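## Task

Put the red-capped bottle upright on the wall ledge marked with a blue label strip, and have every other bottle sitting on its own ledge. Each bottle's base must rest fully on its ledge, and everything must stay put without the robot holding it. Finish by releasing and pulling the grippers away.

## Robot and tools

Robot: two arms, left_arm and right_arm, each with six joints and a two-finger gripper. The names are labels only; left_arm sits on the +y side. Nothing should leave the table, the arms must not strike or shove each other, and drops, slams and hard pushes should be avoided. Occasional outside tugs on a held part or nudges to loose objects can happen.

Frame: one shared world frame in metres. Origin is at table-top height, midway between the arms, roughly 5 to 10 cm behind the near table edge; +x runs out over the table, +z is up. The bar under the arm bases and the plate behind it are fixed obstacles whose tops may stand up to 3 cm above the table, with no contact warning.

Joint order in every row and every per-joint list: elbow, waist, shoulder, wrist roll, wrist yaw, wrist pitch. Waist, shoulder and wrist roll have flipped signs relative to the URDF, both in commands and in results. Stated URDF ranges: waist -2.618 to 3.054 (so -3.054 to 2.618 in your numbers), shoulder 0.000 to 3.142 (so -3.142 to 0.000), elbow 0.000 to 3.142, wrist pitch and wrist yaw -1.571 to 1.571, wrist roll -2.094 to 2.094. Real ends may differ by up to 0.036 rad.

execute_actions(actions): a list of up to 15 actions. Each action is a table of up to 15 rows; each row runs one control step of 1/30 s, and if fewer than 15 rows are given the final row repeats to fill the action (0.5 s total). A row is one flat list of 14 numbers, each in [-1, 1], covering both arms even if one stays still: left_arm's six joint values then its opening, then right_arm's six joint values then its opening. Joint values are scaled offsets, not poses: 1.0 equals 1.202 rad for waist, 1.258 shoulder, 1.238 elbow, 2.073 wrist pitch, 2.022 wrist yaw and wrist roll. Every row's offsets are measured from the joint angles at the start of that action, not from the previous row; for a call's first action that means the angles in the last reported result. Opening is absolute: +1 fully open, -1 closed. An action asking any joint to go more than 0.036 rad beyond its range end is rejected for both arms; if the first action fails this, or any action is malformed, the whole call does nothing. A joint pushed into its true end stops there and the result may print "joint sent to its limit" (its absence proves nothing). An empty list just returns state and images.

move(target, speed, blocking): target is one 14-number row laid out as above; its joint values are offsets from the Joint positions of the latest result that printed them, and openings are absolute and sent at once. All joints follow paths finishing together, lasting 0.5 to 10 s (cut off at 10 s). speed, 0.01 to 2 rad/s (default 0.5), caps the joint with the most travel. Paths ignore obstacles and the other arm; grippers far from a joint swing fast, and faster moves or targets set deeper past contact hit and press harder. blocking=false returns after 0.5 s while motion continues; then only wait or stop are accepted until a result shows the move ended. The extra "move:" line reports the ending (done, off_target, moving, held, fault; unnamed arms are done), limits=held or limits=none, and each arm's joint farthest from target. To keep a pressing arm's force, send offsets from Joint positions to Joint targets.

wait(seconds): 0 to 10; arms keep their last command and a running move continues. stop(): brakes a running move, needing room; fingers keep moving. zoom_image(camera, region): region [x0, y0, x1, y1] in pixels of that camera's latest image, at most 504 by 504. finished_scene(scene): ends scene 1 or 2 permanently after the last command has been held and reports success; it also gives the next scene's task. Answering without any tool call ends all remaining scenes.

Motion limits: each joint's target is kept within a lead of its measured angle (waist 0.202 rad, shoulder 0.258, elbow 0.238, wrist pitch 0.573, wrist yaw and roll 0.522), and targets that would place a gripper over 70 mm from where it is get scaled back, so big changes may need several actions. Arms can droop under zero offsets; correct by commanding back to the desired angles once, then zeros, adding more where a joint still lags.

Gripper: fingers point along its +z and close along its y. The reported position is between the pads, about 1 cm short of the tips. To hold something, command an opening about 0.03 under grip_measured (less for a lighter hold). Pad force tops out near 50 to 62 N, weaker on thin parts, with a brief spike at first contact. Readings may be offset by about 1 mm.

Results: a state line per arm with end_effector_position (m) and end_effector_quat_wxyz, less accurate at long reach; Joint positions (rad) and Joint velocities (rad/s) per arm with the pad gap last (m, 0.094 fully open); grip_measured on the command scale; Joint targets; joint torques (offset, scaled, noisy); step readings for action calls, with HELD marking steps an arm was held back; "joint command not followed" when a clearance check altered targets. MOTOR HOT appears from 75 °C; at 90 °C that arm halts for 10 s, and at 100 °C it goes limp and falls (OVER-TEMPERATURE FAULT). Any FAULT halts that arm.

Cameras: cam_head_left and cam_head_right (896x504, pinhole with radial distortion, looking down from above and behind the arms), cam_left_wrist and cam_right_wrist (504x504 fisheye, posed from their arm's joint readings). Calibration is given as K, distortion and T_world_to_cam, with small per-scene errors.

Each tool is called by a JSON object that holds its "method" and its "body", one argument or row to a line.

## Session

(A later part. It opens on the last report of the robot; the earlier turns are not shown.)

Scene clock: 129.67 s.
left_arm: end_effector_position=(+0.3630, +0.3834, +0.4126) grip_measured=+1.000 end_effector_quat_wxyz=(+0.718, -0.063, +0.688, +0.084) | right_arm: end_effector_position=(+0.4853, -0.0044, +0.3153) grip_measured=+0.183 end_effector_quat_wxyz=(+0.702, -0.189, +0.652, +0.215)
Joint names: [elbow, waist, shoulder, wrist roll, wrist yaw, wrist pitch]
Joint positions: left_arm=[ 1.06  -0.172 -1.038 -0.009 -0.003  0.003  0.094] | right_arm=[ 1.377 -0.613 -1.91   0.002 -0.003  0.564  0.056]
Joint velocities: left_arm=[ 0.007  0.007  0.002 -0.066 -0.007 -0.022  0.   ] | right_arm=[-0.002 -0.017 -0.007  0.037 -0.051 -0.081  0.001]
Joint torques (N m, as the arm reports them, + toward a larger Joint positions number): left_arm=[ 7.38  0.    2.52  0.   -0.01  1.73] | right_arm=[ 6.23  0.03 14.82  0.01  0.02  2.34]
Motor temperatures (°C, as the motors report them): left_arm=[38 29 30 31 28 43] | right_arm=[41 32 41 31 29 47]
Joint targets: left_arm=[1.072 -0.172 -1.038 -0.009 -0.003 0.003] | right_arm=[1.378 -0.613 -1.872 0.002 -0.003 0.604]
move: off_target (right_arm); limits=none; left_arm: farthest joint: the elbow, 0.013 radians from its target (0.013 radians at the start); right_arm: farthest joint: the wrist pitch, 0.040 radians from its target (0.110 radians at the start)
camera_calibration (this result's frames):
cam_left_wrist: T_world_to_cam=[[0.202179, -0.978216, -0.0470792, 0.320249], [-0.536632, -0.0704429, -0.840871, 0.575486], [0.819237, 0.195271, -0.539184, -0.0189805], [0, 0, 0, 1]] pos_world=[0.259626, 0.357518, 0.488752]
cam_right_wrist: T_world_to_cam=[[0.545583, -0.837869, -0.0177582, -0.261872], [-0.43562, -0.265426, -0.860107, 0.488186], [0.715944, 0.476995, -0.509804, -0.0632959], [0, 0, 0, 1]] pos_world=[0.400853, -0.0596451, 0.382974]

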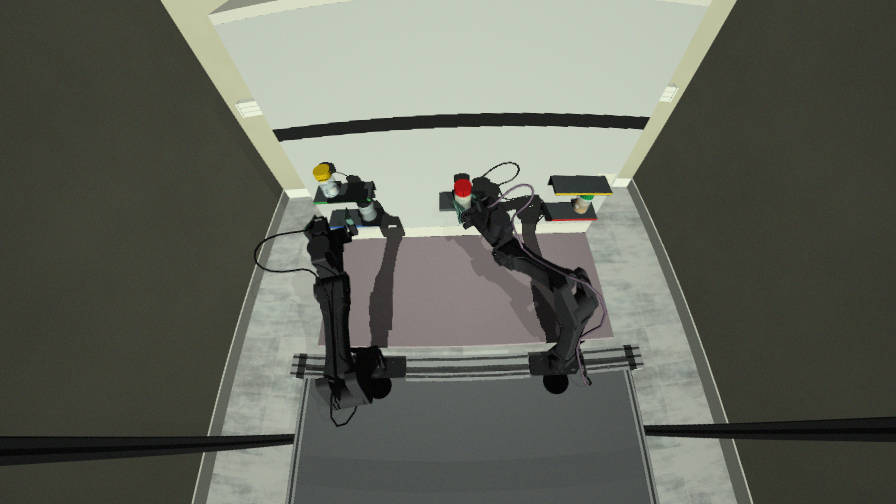

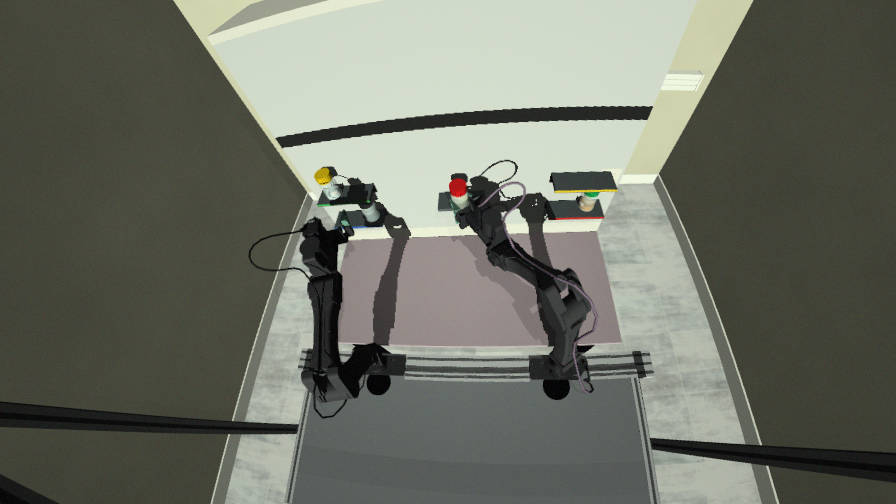

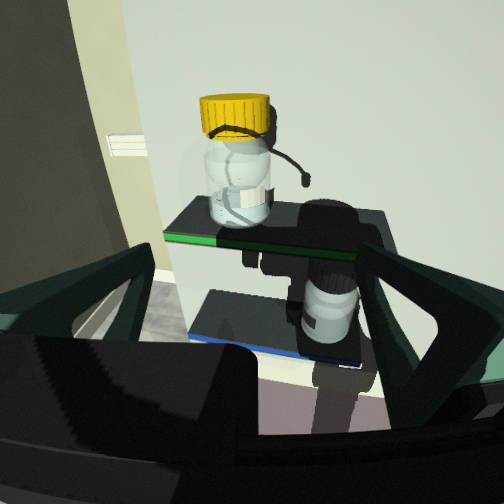

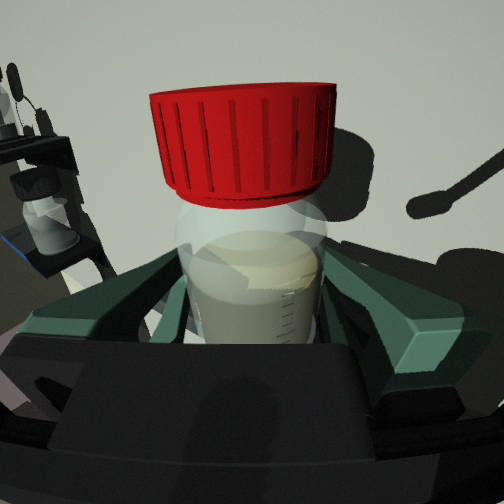

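{"method": "execute_actions", "body": {
  "actions": [
    [[0.01,0,0,0,0,0,1, 0,0,0.02,0,0,0.012,0.15]],
    [[0,0,0,0,0,0,1, 0,0,0.01,0,0,0.01,0.4]],
    [[0,0,0,0,0,0,1, 0,0,0.01,0,0,0.01,1]]
  ]
}}

Scene clock: 135.10 s.
left_arm: end_effector_position=(+0.3630, +0.3834, +0.4126) grip_measured=+1.000 end_effector_quat_wxyz=(+0.718, -0.063, +0.688, +0.084) | right_arm: end_effector_position=(+0.4848, -0.0044, +0.3200) grip_measured=+1.000 end_effector_quat_wxyz=(+0.709, -0.189, +0.645, +0.216)
Joint names: [elbow, waist, shoulder, wrist roll, wrist yaw, wrist pitch]
Joint positions: left_arm=[ 1.06  -0.172 -1.038 -0.009 -0.003  0.003  0.094] | right_arm=[ 1.377 -0.613 -1.91   0.005 -0.004  0.583  0.094]
Joint velocities: left_arm=[ 0.002  0.002  0.002  0.066 -0.037  0.022  0.   ] | right_arm=[-0.002  0.002 -0.012  0.022 -0.037 -0.022  0.   ]
Joint torques (N m, as the arm reports them, + toward a larger Joint positions number): left_arm=[ 6.53  0.    2.51  0.   -0.01  1.73] | right_arm=[ 6.11  0.09 12.16  0.    0.05  1.99]
Motor temperatures (°C, as the motors report them): left_arm=[38 29 30 31 28 43] | right_arm=[40 32 42 31 29 47]
Joint targets: left_arm=[1.060 -0.172 -1.038 -0.009 -0.003 0.003] | right_arm=[1.377 -0.613 -1.898 0.003 -0.003 0.594]
Step readings (joint positions; steps 1 to 15: 1st action; 16 to 30: 2nd action; 31 to 45: 3rd action):
0: left_arm=[1.060 -0.172 -1.038 -0.009 -0.003 0.003] | right_arm=[1.377 -0.613 -1.910 0.002 -0.003 0.564]
1: left_arm=[1.060 -0.172 -1.038 -0.009 -0.003 0.003] | right_arm=[1.377 -0.613 -1.910 0.002 -0.003 0.564]
2: left_arm=[1.060 -0.172 -1.038 -0.009 -0.003 0.003] | right_arm=[1.377 -0.613 -1.910 0.002 -0.003 0.564]
4: left_arm=[1.060 -0.172 -1.038 -0.009 -0.003 0.003] | right_arm=[1.377 -0.613 -1.910 0.002 -0.003 0.564]
8: left_arm=[1.060 -0.172 -1.038 -0.009 -0.003 0.003] | right_arm=[1.377 -0.613 -1.910 0.002 -0.003 0.564]
15: left_arm=[1.060 -0.172 -1.038 -0.009 -0.003 0.003] | right_arm=[1.377 -0.613 -1.910 0.002 -0.003 0.564]
16: left_arm=[1.060 -0.172 -1.038 -0.009 -0.003 0.003] | right_arm=[1.377 -0.613 -1.910 0.002 -0.004 0.566]
17: left_arm=[1.060 -0.172 -1.038 -0.009 -0.003 0.003] | right_arm=[1.377 -0.613 -1.910 0.002 -0.004 0.570]
19: left_arm=[1.060 -0.172 -1.038 -0.009 -0.003 0.003] | right_arm=[1.377 -0.613 -1.910 0.003 -0.004 0.573]
23: left_arm=[1.060 -0.172 -1.038 -0.009 -0.003 0.003] | right_arm=[1.377 -0.613 -1.910 0.003 -0.004 0.573]
30: left_arm=[1.060 -0.172 -1.038 -0.009 -0.003 0.003] | right_arm=[1.377 -0.613 -1.910 0.003 -0.004 0.573]
31: left_arm=[1.060 -0.172 -1.038 -0.009 -0.003 0.003] | right_arm=[1.377 -0.613 -1.910 0.004 -0.005 0.576]
32: left_arm=[1.060 -0.172 -1.038 -0.009 -0.003 0.003] | right_arm=[1.377 -0.613 -1.910 0.004 -0.005 0.580]
34: left_arm=[1.060 -0.172 -1.038 -0.009 -0.003 0.003] | right_arm=[1.377 -0.613 -1.910 0.005 -0.004 0.583]
38: left_arm=[1.060 -0.172 -1.038 -0.009 -0.003 0.003] | right_arm=[1.377 -0.613 -1.910 0.005 -0.004 0.583]
45: Joint positions above
camera_calibration (this result's frames):
cam_left_wrist: T_world_to_cam=[[0.202179, -0.978216, -0.0470792, 0.320249], [-0.536632, -0.0704429, -0.840871, 0.575486], [0.819237, 0.195271, -0.539184, -0.0189805], [0, 0, 0, 1]] pos_world=[0.259626, 0.357518, 0.488752]
cam_right_wrist: T_world_to_cam=[[0.546654, -0.837232, -0.0145748, -0.26313], [-0.42003, -0.25911, -0.869734, 0.487589], [0.724392, 0.481565, -0.493306, -0.0698866], [0, 0, 0, 1]] pos_world=[0.399269, -0.0603062, 0.385762]

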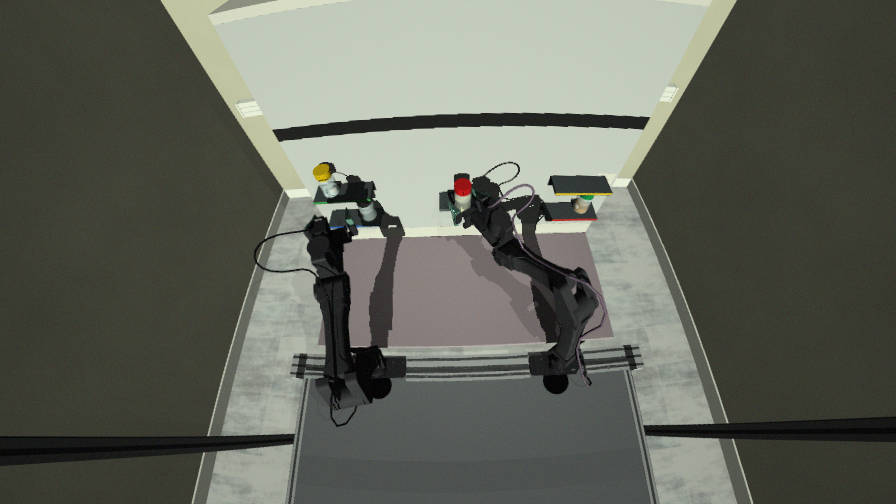

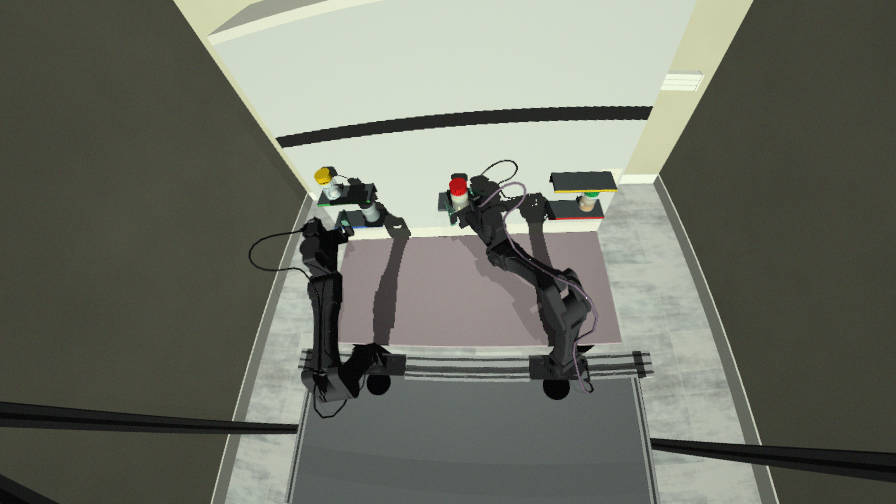

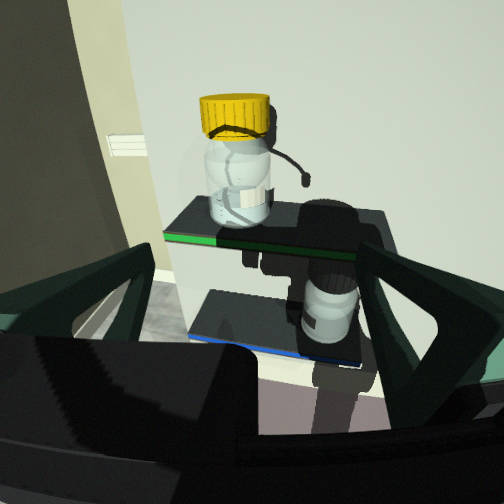

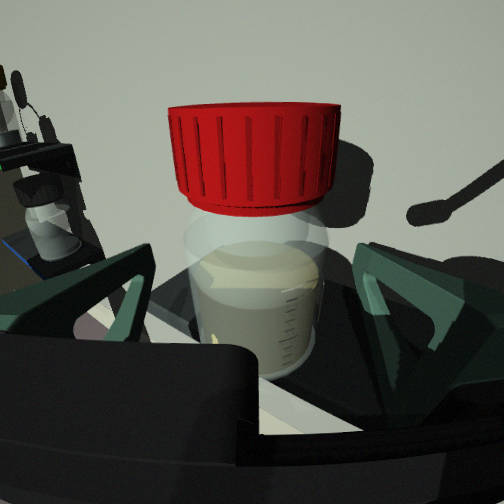

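{"method": "move", "body": {
  "target": [0.01,0.3,0,0,0,0,1, -0.28,0,0.405,0,0,-0.06,1],
  "speed": 0.5
}}

{"method": "execute_actions", "body": {
  "actions": []
}}

Scene clock: 145.53 s.
left_arm: end_effector_position=(+0.3676, +0.2516, +0.4100) grip_measured=+1.000 end_effector_quat_wxyz=(+0.719, +0.060, +0.691, -0.040) | right_arm: end_effector_position=(+0.3824, -0.0721, +0.3693) grip_measured=+1.000 end_effector_quat_wxyz=(+0.716, -0.187, +0.636, +0.217)
Joint names: [elbow, waist, shoulder, wrist roll, wrist yaw, wrist pitch]
Joint positions: left_arm=[ 1.06   0.179 -1.038 -0.009 -0.004  0.003  0.094] | right_arm=[ 1.037 -0.613 -1.418  0.008 -0.004  0.454  0.094]
Joint velocities: left_arm=[ 0.002 -0.012  0.002  0.007 -0.022  0.007  0.   ] | right_arm=[-0.007  0.002  0.007  0.007  0.037 -0.066  0.   ]
Joint torques (N m, as the arm reports them, + toward a larger Joint positions number): left_arm=[ 7.39  0.85  2.51  0.   -0.01  1.73] | right_arm=[ 5.8   0.    7.8  -0.02  0.02  1.94]
Motor temperatures (°C, as the motors report them): left_arm=[38 29 30 31 28 43] | right_arm=[40 32 42 31 29 46]
Joint targets: left_arm=[1.072 0.188 -1.038 -0.009 -0.003 0.003] | right_arm=[1.030 -0.613 -1.401 0.005 -0.004 0.459]
move: done; limits=none; left_arm: farthest joint: the elbow, 0.013 radians from its target (0.013 radians at the start); right_arm: farthest joint: the shoulder, 0.017 radians from its target (0.510 radians at the start)
camera_calibration (this result's frames):
cam_left_wrist: T_world_to_cam=[[-0.146252, -0.987821, -0.0530947, 0.32322], [-0.533067, 0.123909, -0.836951, 0.51468], [0.833337, -0.094103, -0.544697, 0.0715554], [0, 0, 0, 1]] pos_world=[0.262001, 0.262244, 0.486899]
cam_right_wrist: T_world_to_cam=[[0.546368, -0.837461, -0.0118987, -0.263982], [-0.402142, -0.249846, -0.880829, 0.467856], [0.734687, 0.486041, -0.473286, 0.0501832], [0, 0, 0, 1]] pos_world=[0.295506, -0.128573, 0.43271]

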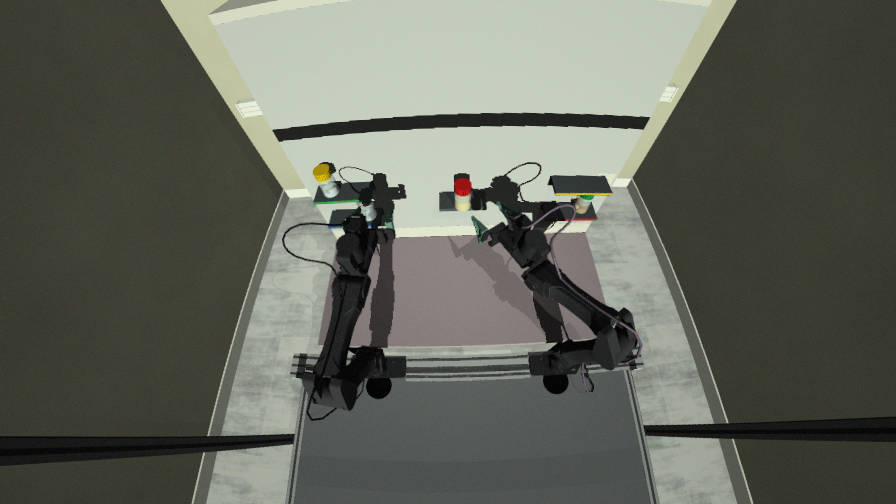

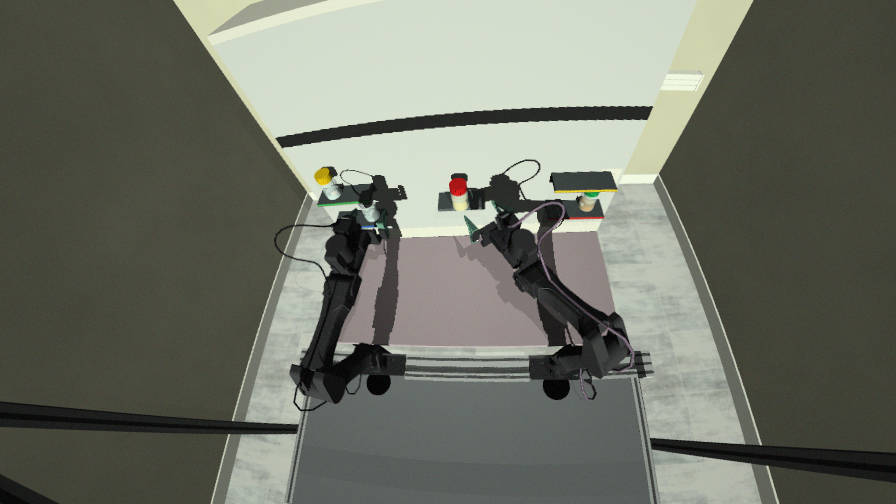

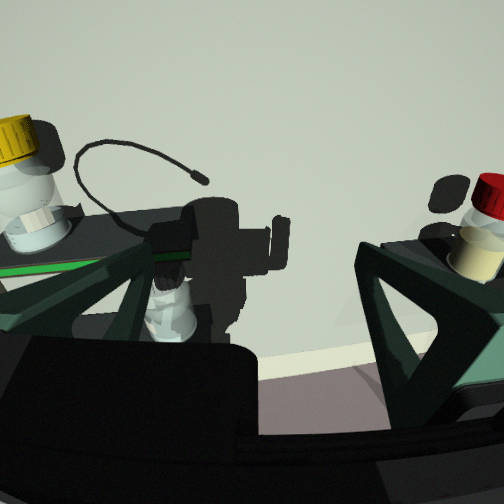

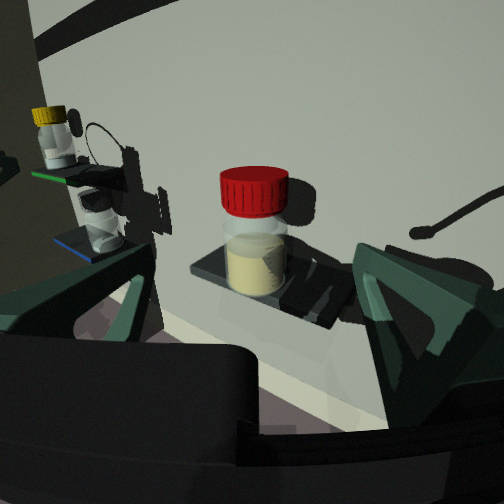

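Scene clock: 145.53 s.
left_arm: end_effector_position=(+0.3676, +0.2516, +0.4100) grip_measured=+1.000 end_effector_quat_wxyz=(+0.719, +0.060, +0.691, -0.040) | right_arm: end_effector_position=(+0.3824, -0.0721, +0.3693) grip_measured=+1.000 end_effector_quat_wxyz=(+0.716, -0.187, +0.636, +0.217)
Joint names: [elbow, waist, shoulder, wrist roll, wrist yaw, wrist pitch]
Joint positions: left_arm=[ 1.06   0.179 -1.038 -0.009 -0.004  0.003  0.094] | right_arm=[ 1.037 -0.613 -1.418  0.008 -0.004  0.454  0.094]
Joint velocities: left_arm=[ 0.002 -0.012  0.002  0.007 -0.022  0.007  0.   ] | right_arm=[-0.007  0.002  0.007  0.007  0.037 -0.066  0.   ]
Joint torques (N m, as the arm reports them, + toward a larger Joint positions number): left_arm=[ 7.39  0.85  2.51  0.   -0.01  1.73] | right_arm=[ 5.8   0.    7.8  -0.02  0.02  1.94]
Motor temperatures (°C, as the motors report them): left_arm=[38 29 30 31 28 43] | right_arm=[40 32 42 31 29 46]
Joint targets: left_arm=[1.072 0.188 -1.038 -0.009 -0.003 0.003] | right_arm=[1.030 -0.613 -1.401 0.005 -0.004 0.459]
camera_calibration (this result's frames):
cam_left_wrist: T_world_to_cam=[[-0.146252, -0.987821, -0.0530947, 0.32322], [-0.533067, 0.123909, -0.836951, 0.51468], [0.833337, -0.094103, -0.544697, 0.0715554], [0, 0, 0, 1]] pos_world=[0.262001, 0.262244, 0.486899]
cam_right_wrist: T_world_to_cam=[[0.546368, -0.837461, -0.0118987, -0.263982], [-0.402142, -0.249846, -0.880829, 0.467856], [0.734687, 0.486041, -0.473286, 0.0501832], [0, 0, 0, 1]] pos_world=[0.295506, -0.128573, 0.43271]

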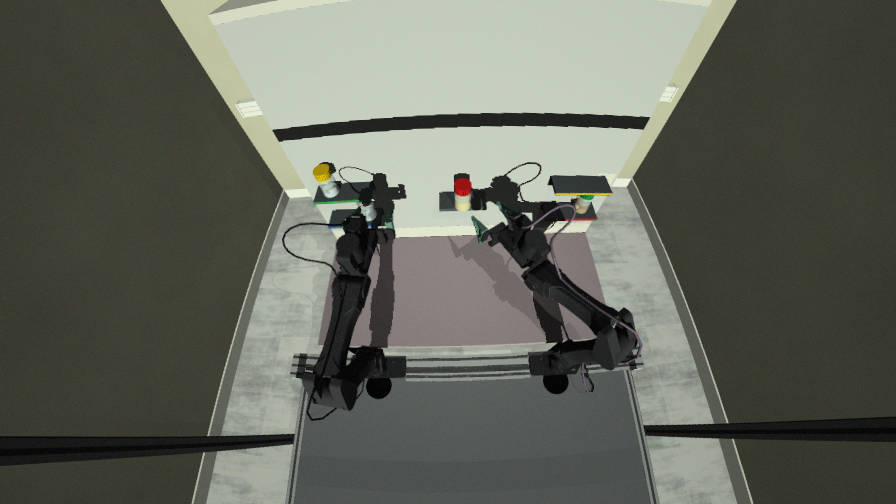

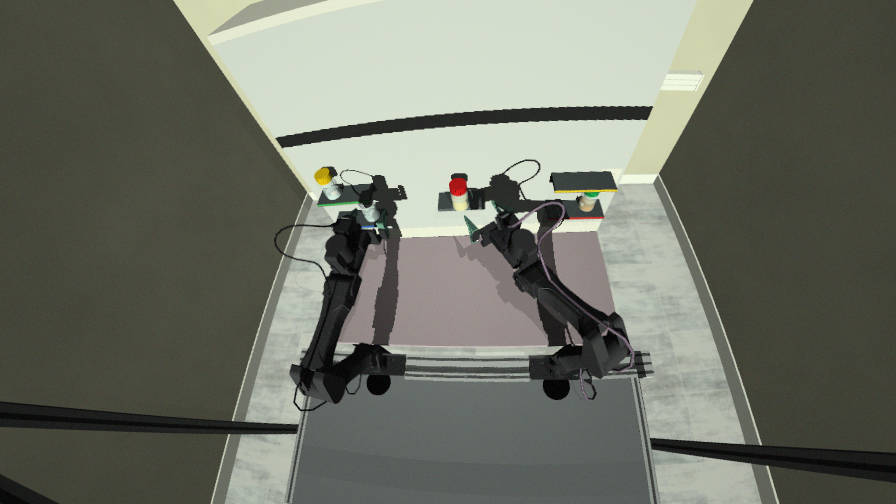

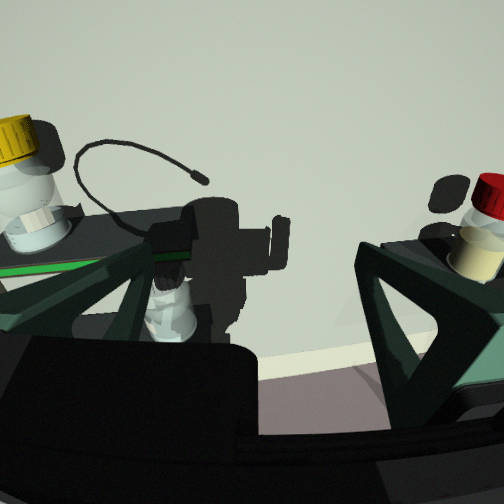

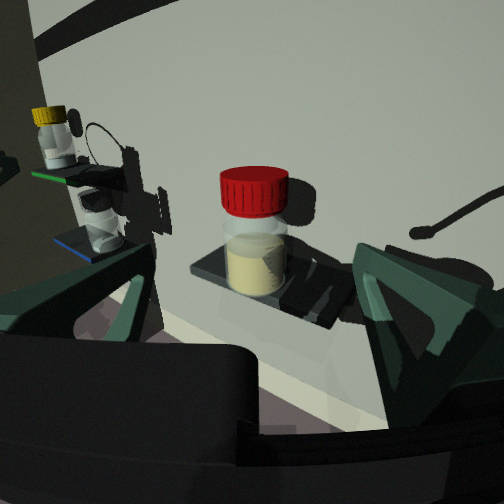

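{"method": "move", "body": {
  "target": [-0.005,0.362,-0.29,0,0,0.213,1, 0.043,0.3,0.27,0,0,-0.19,1],
  "speed": 0.5
}}

Scene clock: 154.03 s.
left_arm: end_effector_position=(+0.3922, +0.0476, +0.3632) grip_measured=+1.000 end_effector_quat_wxyz=(+0.711, +0.204, +0.643, -0.198) | right_arm: end_effector_position=(+0.3645, -0.2470, +0.4114) grip_measured=+1.000 end_effector_quat_wxyz=(+0.724, -0.069, +0.681, +0.091)
Joint names: [elbow, waist, shoulder, wrist roll, wrist yaw, wrist pitch]
Joint positions: left_arm=[ 1.06   0.611 -1.403 -0.009 -0.003  0.429  0.094] | right_arm=[ 1.061 -0.26  -1.089  0.008 -0.004  0.054  0.094]
Joint velocities: left_arm=[ 0.002  0.022 -0.007 -0.066 -0.037  0.007  0.   ] | right_arm=[-0.012  0.012 -0.002 -0.007 -0.037 -0.066  0.   ]
Joint torques (N m, as the arm reports them, + toward a larger Joint positions number): left_arm=[ 6.24  0.23  5.79  0.   -0.02  1.85] | right_arm=[8.6  0.5  3.86 0.02 0.02 1.98]
Motor temperatures (°C, as the motors report them): left_arm=[38 29 30 31 28 43] | right_arm=[40 32 40 31 29 45]
Joint targets: left_arm=[1.054 0.614 -1.403 -0.009 -0.004 0.444] | right_arm=[1.090 -0.252 -1.078 0.008 -0.005 0.060]
move: off_target (right_arm); limits=none; left_arm: farthest joint: the wrist pitch, 0.016 radians from its target (0.442 radians at the start); right_arm: farthest joint: the elbow, 0.030 radians from its target (0.054 radians at the start)
camera_calibration (this result's frames):
cam_left_wrist: T_world_to_cam=[[-0.546507, -0.835516, -0.0569381, 0.273975], [-0.393232, 0.316051, -0.863412, 0.459567], [0.73939, -0.449471, -0.501276, 0.0443173], [0, 0, 0, 1]] pos_world=[0.297679, 0.103584, 0.434611]
cam_right_wrist: T_world_to_cam=[[0.223327, -0.974356, -0.0274881, -0.309788], [-0.514197, -0.0938053, -0.852527, 0.521823], [0.828086, 0.204527, -0.52196, 0.0847457], [0, 0, 0, 1]] pos_world=[0.267327, -0.270227, 0.480587]

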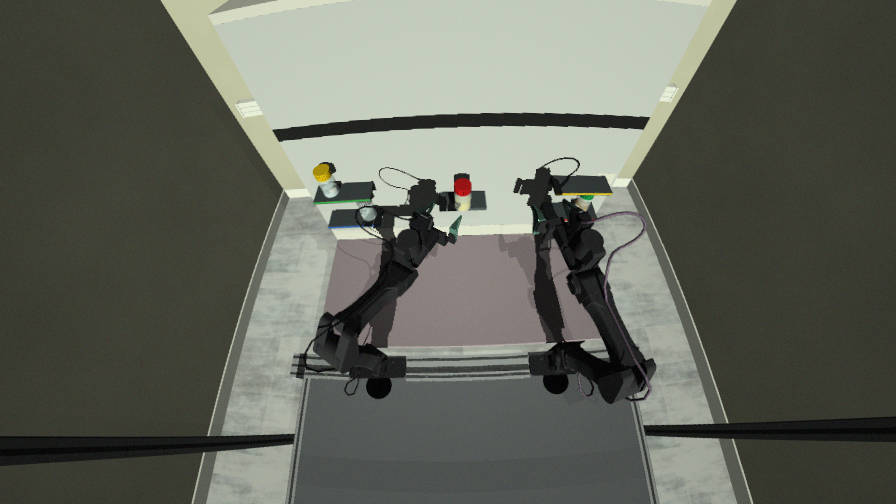

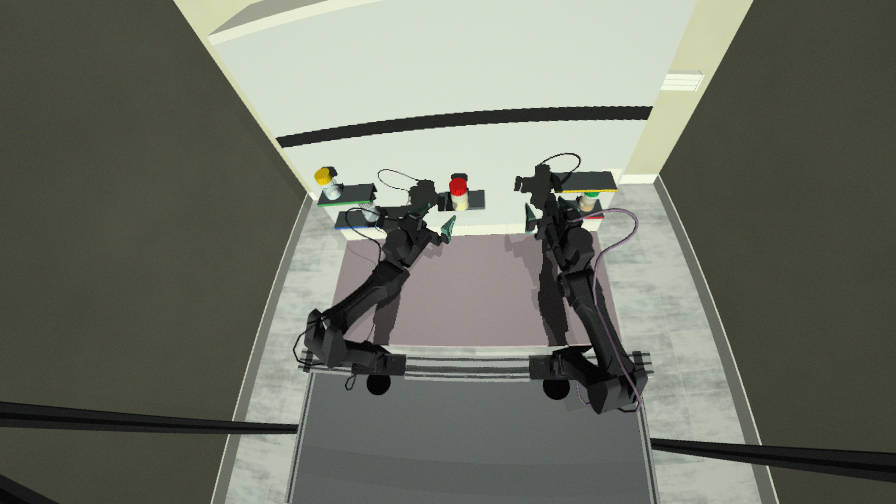

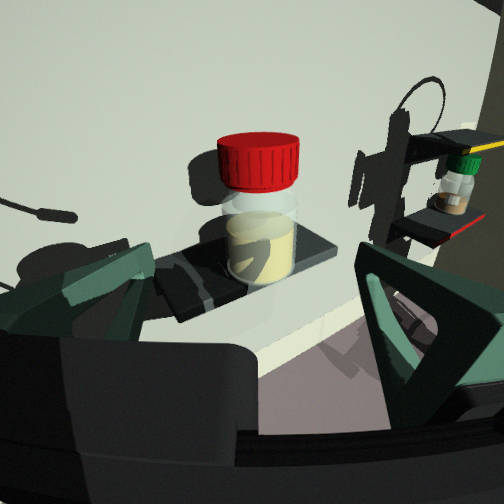

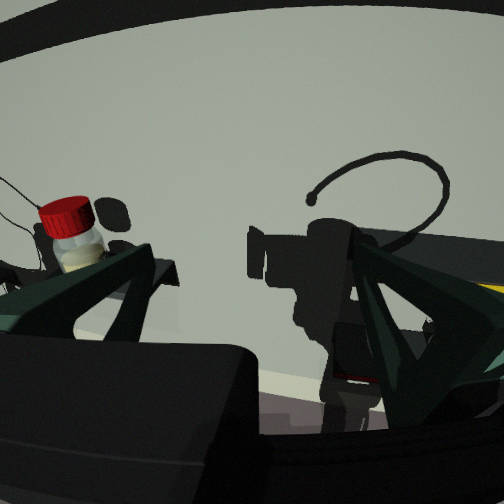

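{"method": "move", "body": {
  "target": [0.315,0,-0.316,0,0,0.013,1, 0.02,0,0,0,0,0,1],
  "speed": 0.3
}}

Scene clock: 162.07 s.
left_arm: end_effector_position=(+0.4784, -0.0080, +0.3442) grip_measured=+1.000 end_effector_quat_wxyz=(+0.702, +0.206, +0.653, -0.195) | right_arm: end_effector_position=(+0.3646, -0.2469, +0.4097) grip_measured=+1.000 end_effector_quat_wxyz=(+0.721, -0.069, +0.683, +0.091)
Joint names: [elbow, waist, shoulder, wrist roll, wrist yaw, wrist pitch]
Joint positions: left_arm=[ 1.414  0.611 -1.797 -0.009 -0.003  0.442  0.094] | right_arm=[ 1.061 -0.26  -1.089  0.008 -0.004  0.047  0.094]
Joint velocities: left_arm=[-0.002 -0.007 -0.007  0.081 -0.037  0.051  0.   ] | right_arm=[ 0.007  0.012 -0.007 -0.007  0.037 -0.037  0.   ]
Joint torques (N m, as the arm reports them, + toward a larger Joint positions number): left_arm=[ 9.08  0.01  9.07  0.   -0.01  1.85] | right_arm=[ 8.18 -0.06  2.71  0.01  0.03  1.94]
Motor temperatures (°C, as the motors report them): left_arm=[38 29 31 31 28 44] | right_arm=[40 32 37 31 29 45]
Joint targets: left_arm=[1.449 0.611 -1.800 -0.009 -0.003 0.456] | right_arm=[1.085 -0.260 -1.089 0.008 -0.004 0.053]
move: off_target (left_arm, right_arm); limits=none; left_arm: farthest joint: the elbow, 0.036 radians from its target (0.390 radians at the start); right_arm: farthest joint: the elbow, 0.025 radians from its target (0.025 radians at the start)
camera_calibration (this result's frames):
cam_left_wrist: T_world_to_cam=[[-0.547195, -0.835069, -0.0568956, 0.273824], [-0.412331, 0.328094, -0.849904, 0.499189], [0.728396, -0.441603, -0.523857, -0.0408118], [0, 0, 0, 1]] pos_world=[0.385393, 0.0468582, 0.418463]
cam_right_wrist: T_world_to_cam=[[0.223358, -0.974349, -0.0274952, -0.309787], [-0.519869, -0.0952177, -0.848923, 0.520666], [0.824529, 0.203907, -0.527801, 0.0873061], [0, 0, 0, 1]] pos_world=[0.267885, -0.270066, 0.479568]

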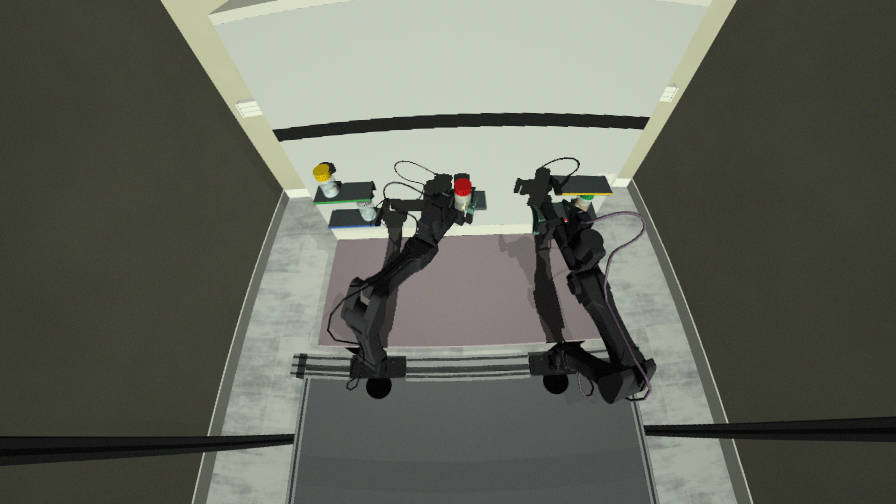

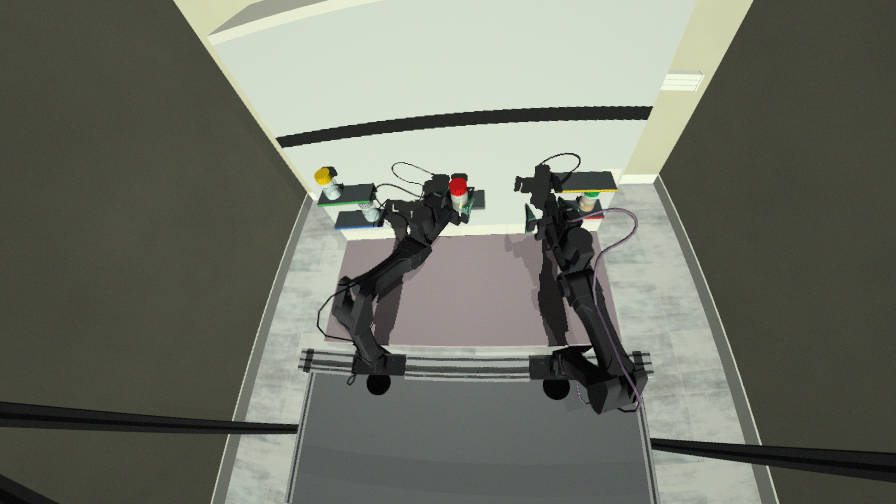

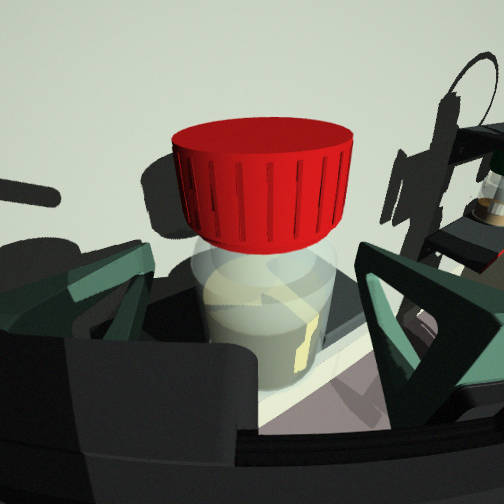

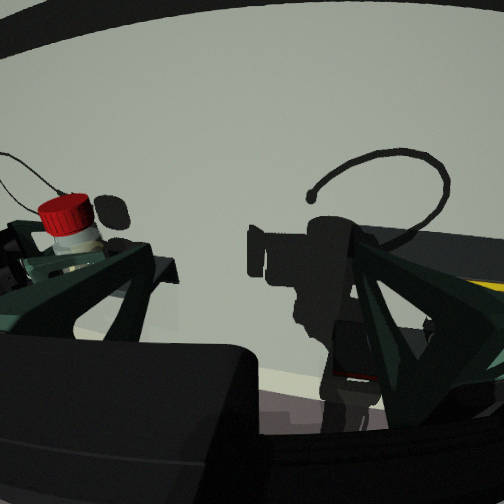

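{"method": "move", "body": {
  "target": [0.028,0.012,-0.027,0,0,0.007,1, 0.02,0,0,0,0,0,1],
  "speed": 0.1
}}

Scene clock: 168.60 s.
left_arm: end_effector_position=(+0.4821, -0.0147, +0.3285) grip_measured=+1.000 end_effector_quat_wxyz=(+0.693, +0.212, +0.661, -0.194) | right_arm: end_effector_position=(+0.3647, -0.2468, +0.4081) grip_measured=+1.000 end_effector_quat_wxyz=(+0.719, -0.070, +0.685, +0.091)
Joint names: [elbow, waist, shoulder, wrist roll, wrist yaw, wrist pitch]
Joint positions: left_arm=[ 1.414  0.618 -1.826 -0.011 -0.003  0.445  0.094] | right_arm=[ 1.061 -0.26  -1.089  0.008 -0.004  0.04   0.094]
Joint velocities: left_arm=[-0.007  0.007  0.017  0.022 -0.007 -0.007  0.   ] | right_arm=[ 0.007  0.002 -0.007  0.022  0.022 -0.037  0.   ]
Joint torques (N m, as the arm reports them, + toward a larger Joint positions number): left_arm=[ 9.01  0.71  9.17  0.   -0.01  1.83] | right_arm=[8.29 0.01 2.72 0.01 0.03 1.94]
Motor temperatures (°C, as the motors report them): left_arm=[39 29 33 31 28 44] | right_arm=[40 32 36 31 29 45]
Joint targets: left_arm=[1.449 0.626 -1.831 -0.009 -0.003 0.456] | right_arm=[1.085 -0.260 -1.089 0.008 -0.004 0.047]
move: off_target (left_arm, right_arm); limits=none; left_arm: farthest joint: the elbow, 0.035 radians from its target (0.035 radians at the start); right_arm: farthest joint: the elbow, 0.025 radians from its target (0.025 radians at the start)
camera_calibration (this result's frames):
cam_left_wrist: T_world_to_cam=[[-0.553535, -0.830804, -0.0579939, 0.272823], [-0.428392, 0.343754, -0.835651, 0.492773], [0.714199, -0.437718, -0.54619, -0.0404592], [0, 0, 0, 1]] pos_world=[0.391013, 0.0395601, 0.40551]
cam_right_wrist: T_world_to_cam=[[0.223386, -0.974342, -0.0275022, -0.309785], [-0.525203, -0.0965476, -0.845483, 0.519556], [0.821134, 0.203313, -0.533294, 0.0897168], [0, 0, 0, 1]] pos_world=[0.268405, -0.269915, 0.478602]

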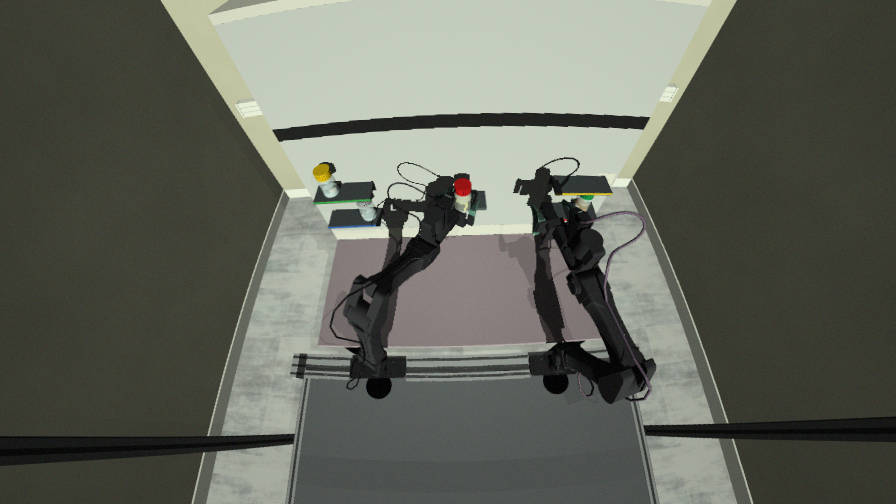

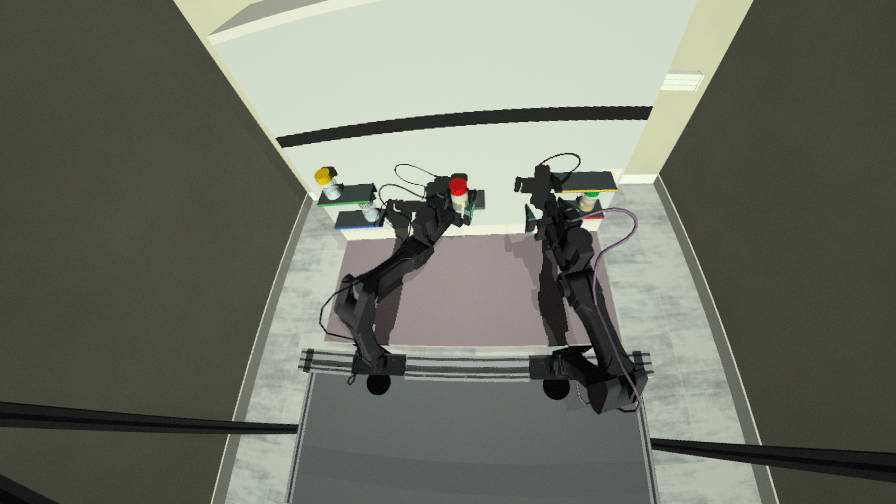

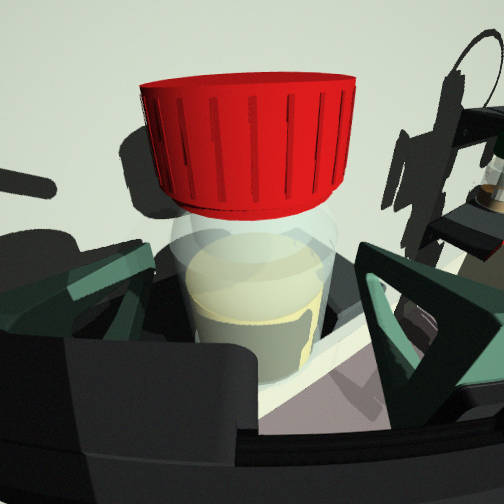

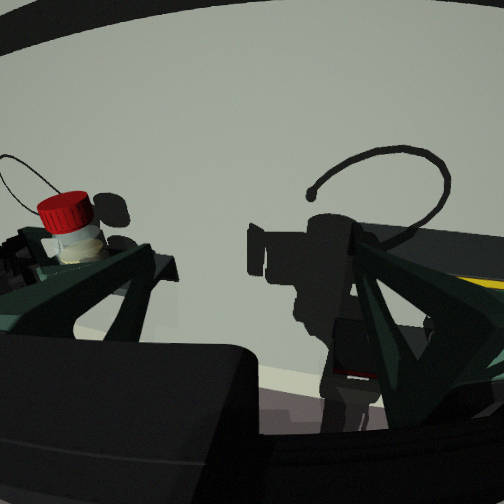

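{"method": "execute_actions", "body": {
  "actions": [
    [[0.028,0,0,0,0,0.006,0.5, 0.02,0,0,0,0,0.01,1]],
    [[0,0,0,0,0,0,0.14, 0,0,0,0,0,0,1]],
    [[0,0,0,0,0,0,0.14, 0,0,0,0,0,0,1]]
  ]
}}

Scene clock: 175.13 s.
left_arm: end_effector_position=(+0.4820, -0.0148, +0.3285) grip_measured=+0.166 end_effector_quat_wxyz=(+0.693, +0.212, +0.661, -0.195) | right_arm: end_effector_position=(+0.3648, -0.2467, +0.4048) grip_measured=+1.000 end_effector_quat_wxyz=(+0.715, -0.070, +0.690, +0.090)
Joint names: [elbow, waist, shoulder, wrist roll, wrist yaw, wrist pitch]
Joint positions: left_arm=[ 1.414  0.618 -1.826 -0.01  -0.002  0.445  0.055] | right_arm=[ 1.061 -0.26  -1.089  0.008 -0.004  0.027  0.094]
Joint velocities: left_arm=[-0.002  0.002  0.007 -0.007 -0.037 -0.007 -0.   ] | right_arm=[-0.002  0.002 -0.017 -0.066 -0.037 -0.051  0.   ]
Joint torques (N m, as the arm reports them, + toward a larger Joint positions number): left_arm=[ 6.64  0.01  9.54  0.   -0.01  1.73] | right_arm=[6.18 0.04 2.71 0.   0.01 1.94]
Motor temperatures (°C, as the motors report them): left_arm=[40 29 34 31 28 44] | right_arm=[41 32 35 31 29 45]
Joint targets: left_arm=[1.414 0.618 -1.826 -0.010 -0.002 0.445] | right_arm=[1.061 -0.260 -1.089 0.008 -0.004 0.034]
Step readings (joint positions; steps 1 to 15: 1st action; 16 to 30: 2nd action; 31 to 45: 3rd action):
0: left_arm=[1.414 0.618 -1.826 -0.011 -0.003 0.445] | right_arm=[1.061 -0.260 -1.089 0.008 -0.004 0.040]
1: left_arm=[1.414 0.618 -1.826 -0.011 -0.003 0.445] | right_arm=[1.061 -0.260 -1.089 0.008 -0.004 0.040]
2: left_arm=[1.414 0.618 -1.826 -0.011 -0.003 0.445] | right_arm=[1.061 -0.260 -1.089 0.008 -0.004 0.040]
4: left_arm=[1.414 0.618 -1.826 -0.011 -0.003 0.445] | right_arm=[1.061 -0.260 -1.089 0.008 -0.004 0.040]
8: left_arm=[1.414 0.618 -1.826 -0.011 -0.003 0.445] | right_arm=[1.061 -0.260 -1.089 0.008 -0.004 0.040]
15: left_arm=[1.414 0.618 -1.826 -0.011 -0.003 0.445] | right_arm=[1.061 -0.260 -1.089 0.008 -0.004 0.040]
16: left_arm=[1.414 0.618 -1.826 -0.011 -0.003 0.445] | right_arm=[1.061 -0.260 -1.089 0.008 -0.004 0.039]
17: left_arm=[1.414 0.618 -1.826 -0.010 -0.002 0.445] | right_arm=[1.061 -0.260 -1.089 0.008 -0.004 0.038]
19: left_arm=[1.414 0.618 -1.826 -0.010 -0.002 0.445] | right_arm=[1.061 -0.260 -1.089 0.008 -0.004 0.036]
23: left_arm=[1.414 0.618 -1.826 -0.010 -0.002 0.445] | right_arm=[1.061 -0.260 -1.089 0.008 -0.004 0.034]
30: left_arm=[1.414 0.618 -1.826 -0.010 -0.002 0.445] | right_arm=[1.061 -0.260 -1.089 0.008 -0.004 0.033]
31: left_arm=[1.414 0.618 -1.826 -0.010 -0.002 0.445] | right_arm=[1.061 -0.260 -1.089 0.008 -0.004 0.033]
32: left_arm=[1.414 0.618 -1.826 -0.010 -0.002 0.445] | right_arm=[1.061 -0.260 -1.089 0.008 -0.004 0.032]
34: left_arm=[1.414 0.618 -1.826 -0.010 -0.002 0.445] | right_arm=[1.061 -0.260 -1.089 0.008 -0.004 0.029]
38: left_arm=[1.414 0.618 -1.826 -0.010 -0.002 0.445] | right_arm=[1.061 -0.260 -1.089 0.008 -0.004 0.028]
45: Joint positions above
camera_calibration (this result's frames):
cam_left_wrist: T_world_to_cam=[[-0.554181, -0.830398, -0.0576423, 0.272892], [-0.428032, 0.343677, -0.835867, 0.492751], [0.713913, -0.438549, -0.545897, -0.0403734], [0, 0, 0, 1]] pos_world=[0.390968, 0.0395561, 0.405564]
cam_right_wrist: T_world_to_cam=[[0.223445, -0.974328, -0.027517, -0.309782], [-0.536114, -0.0992735, -0.838288, 0.517223], [0.814036, 0.202064, -0.544533, 0.0946573], [0, 0, 0, 1]] pos_world=[0.269456, -0.26961, 0.476602]

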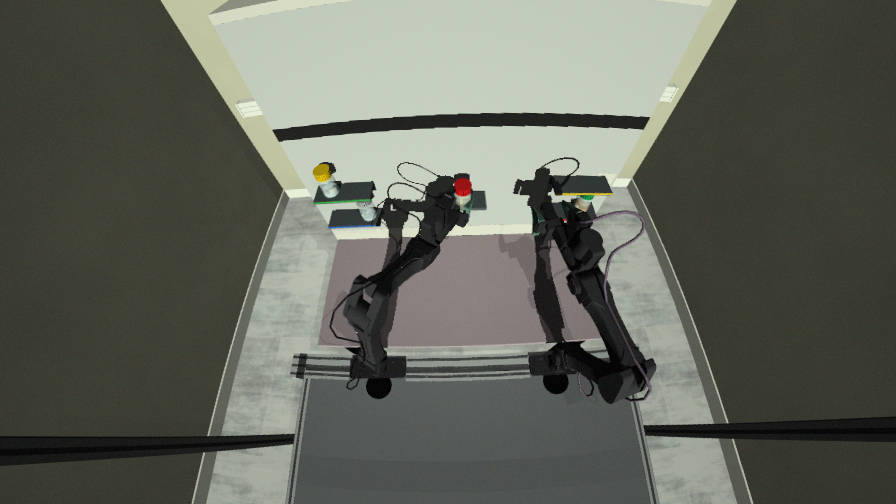

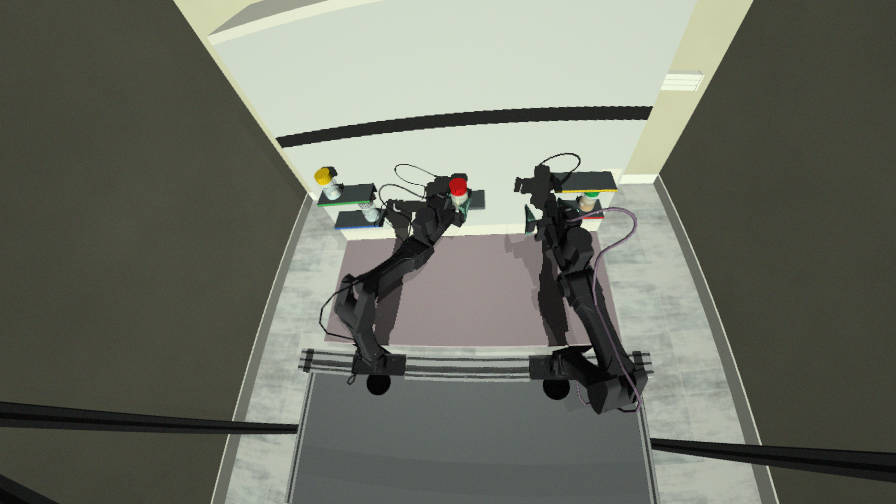

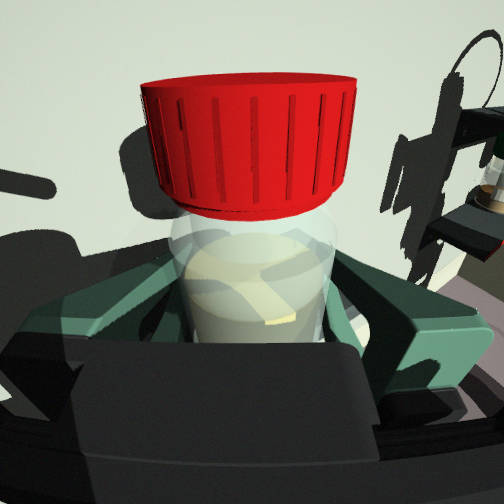

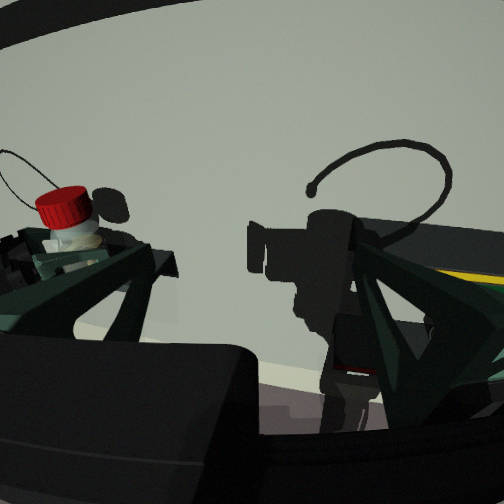

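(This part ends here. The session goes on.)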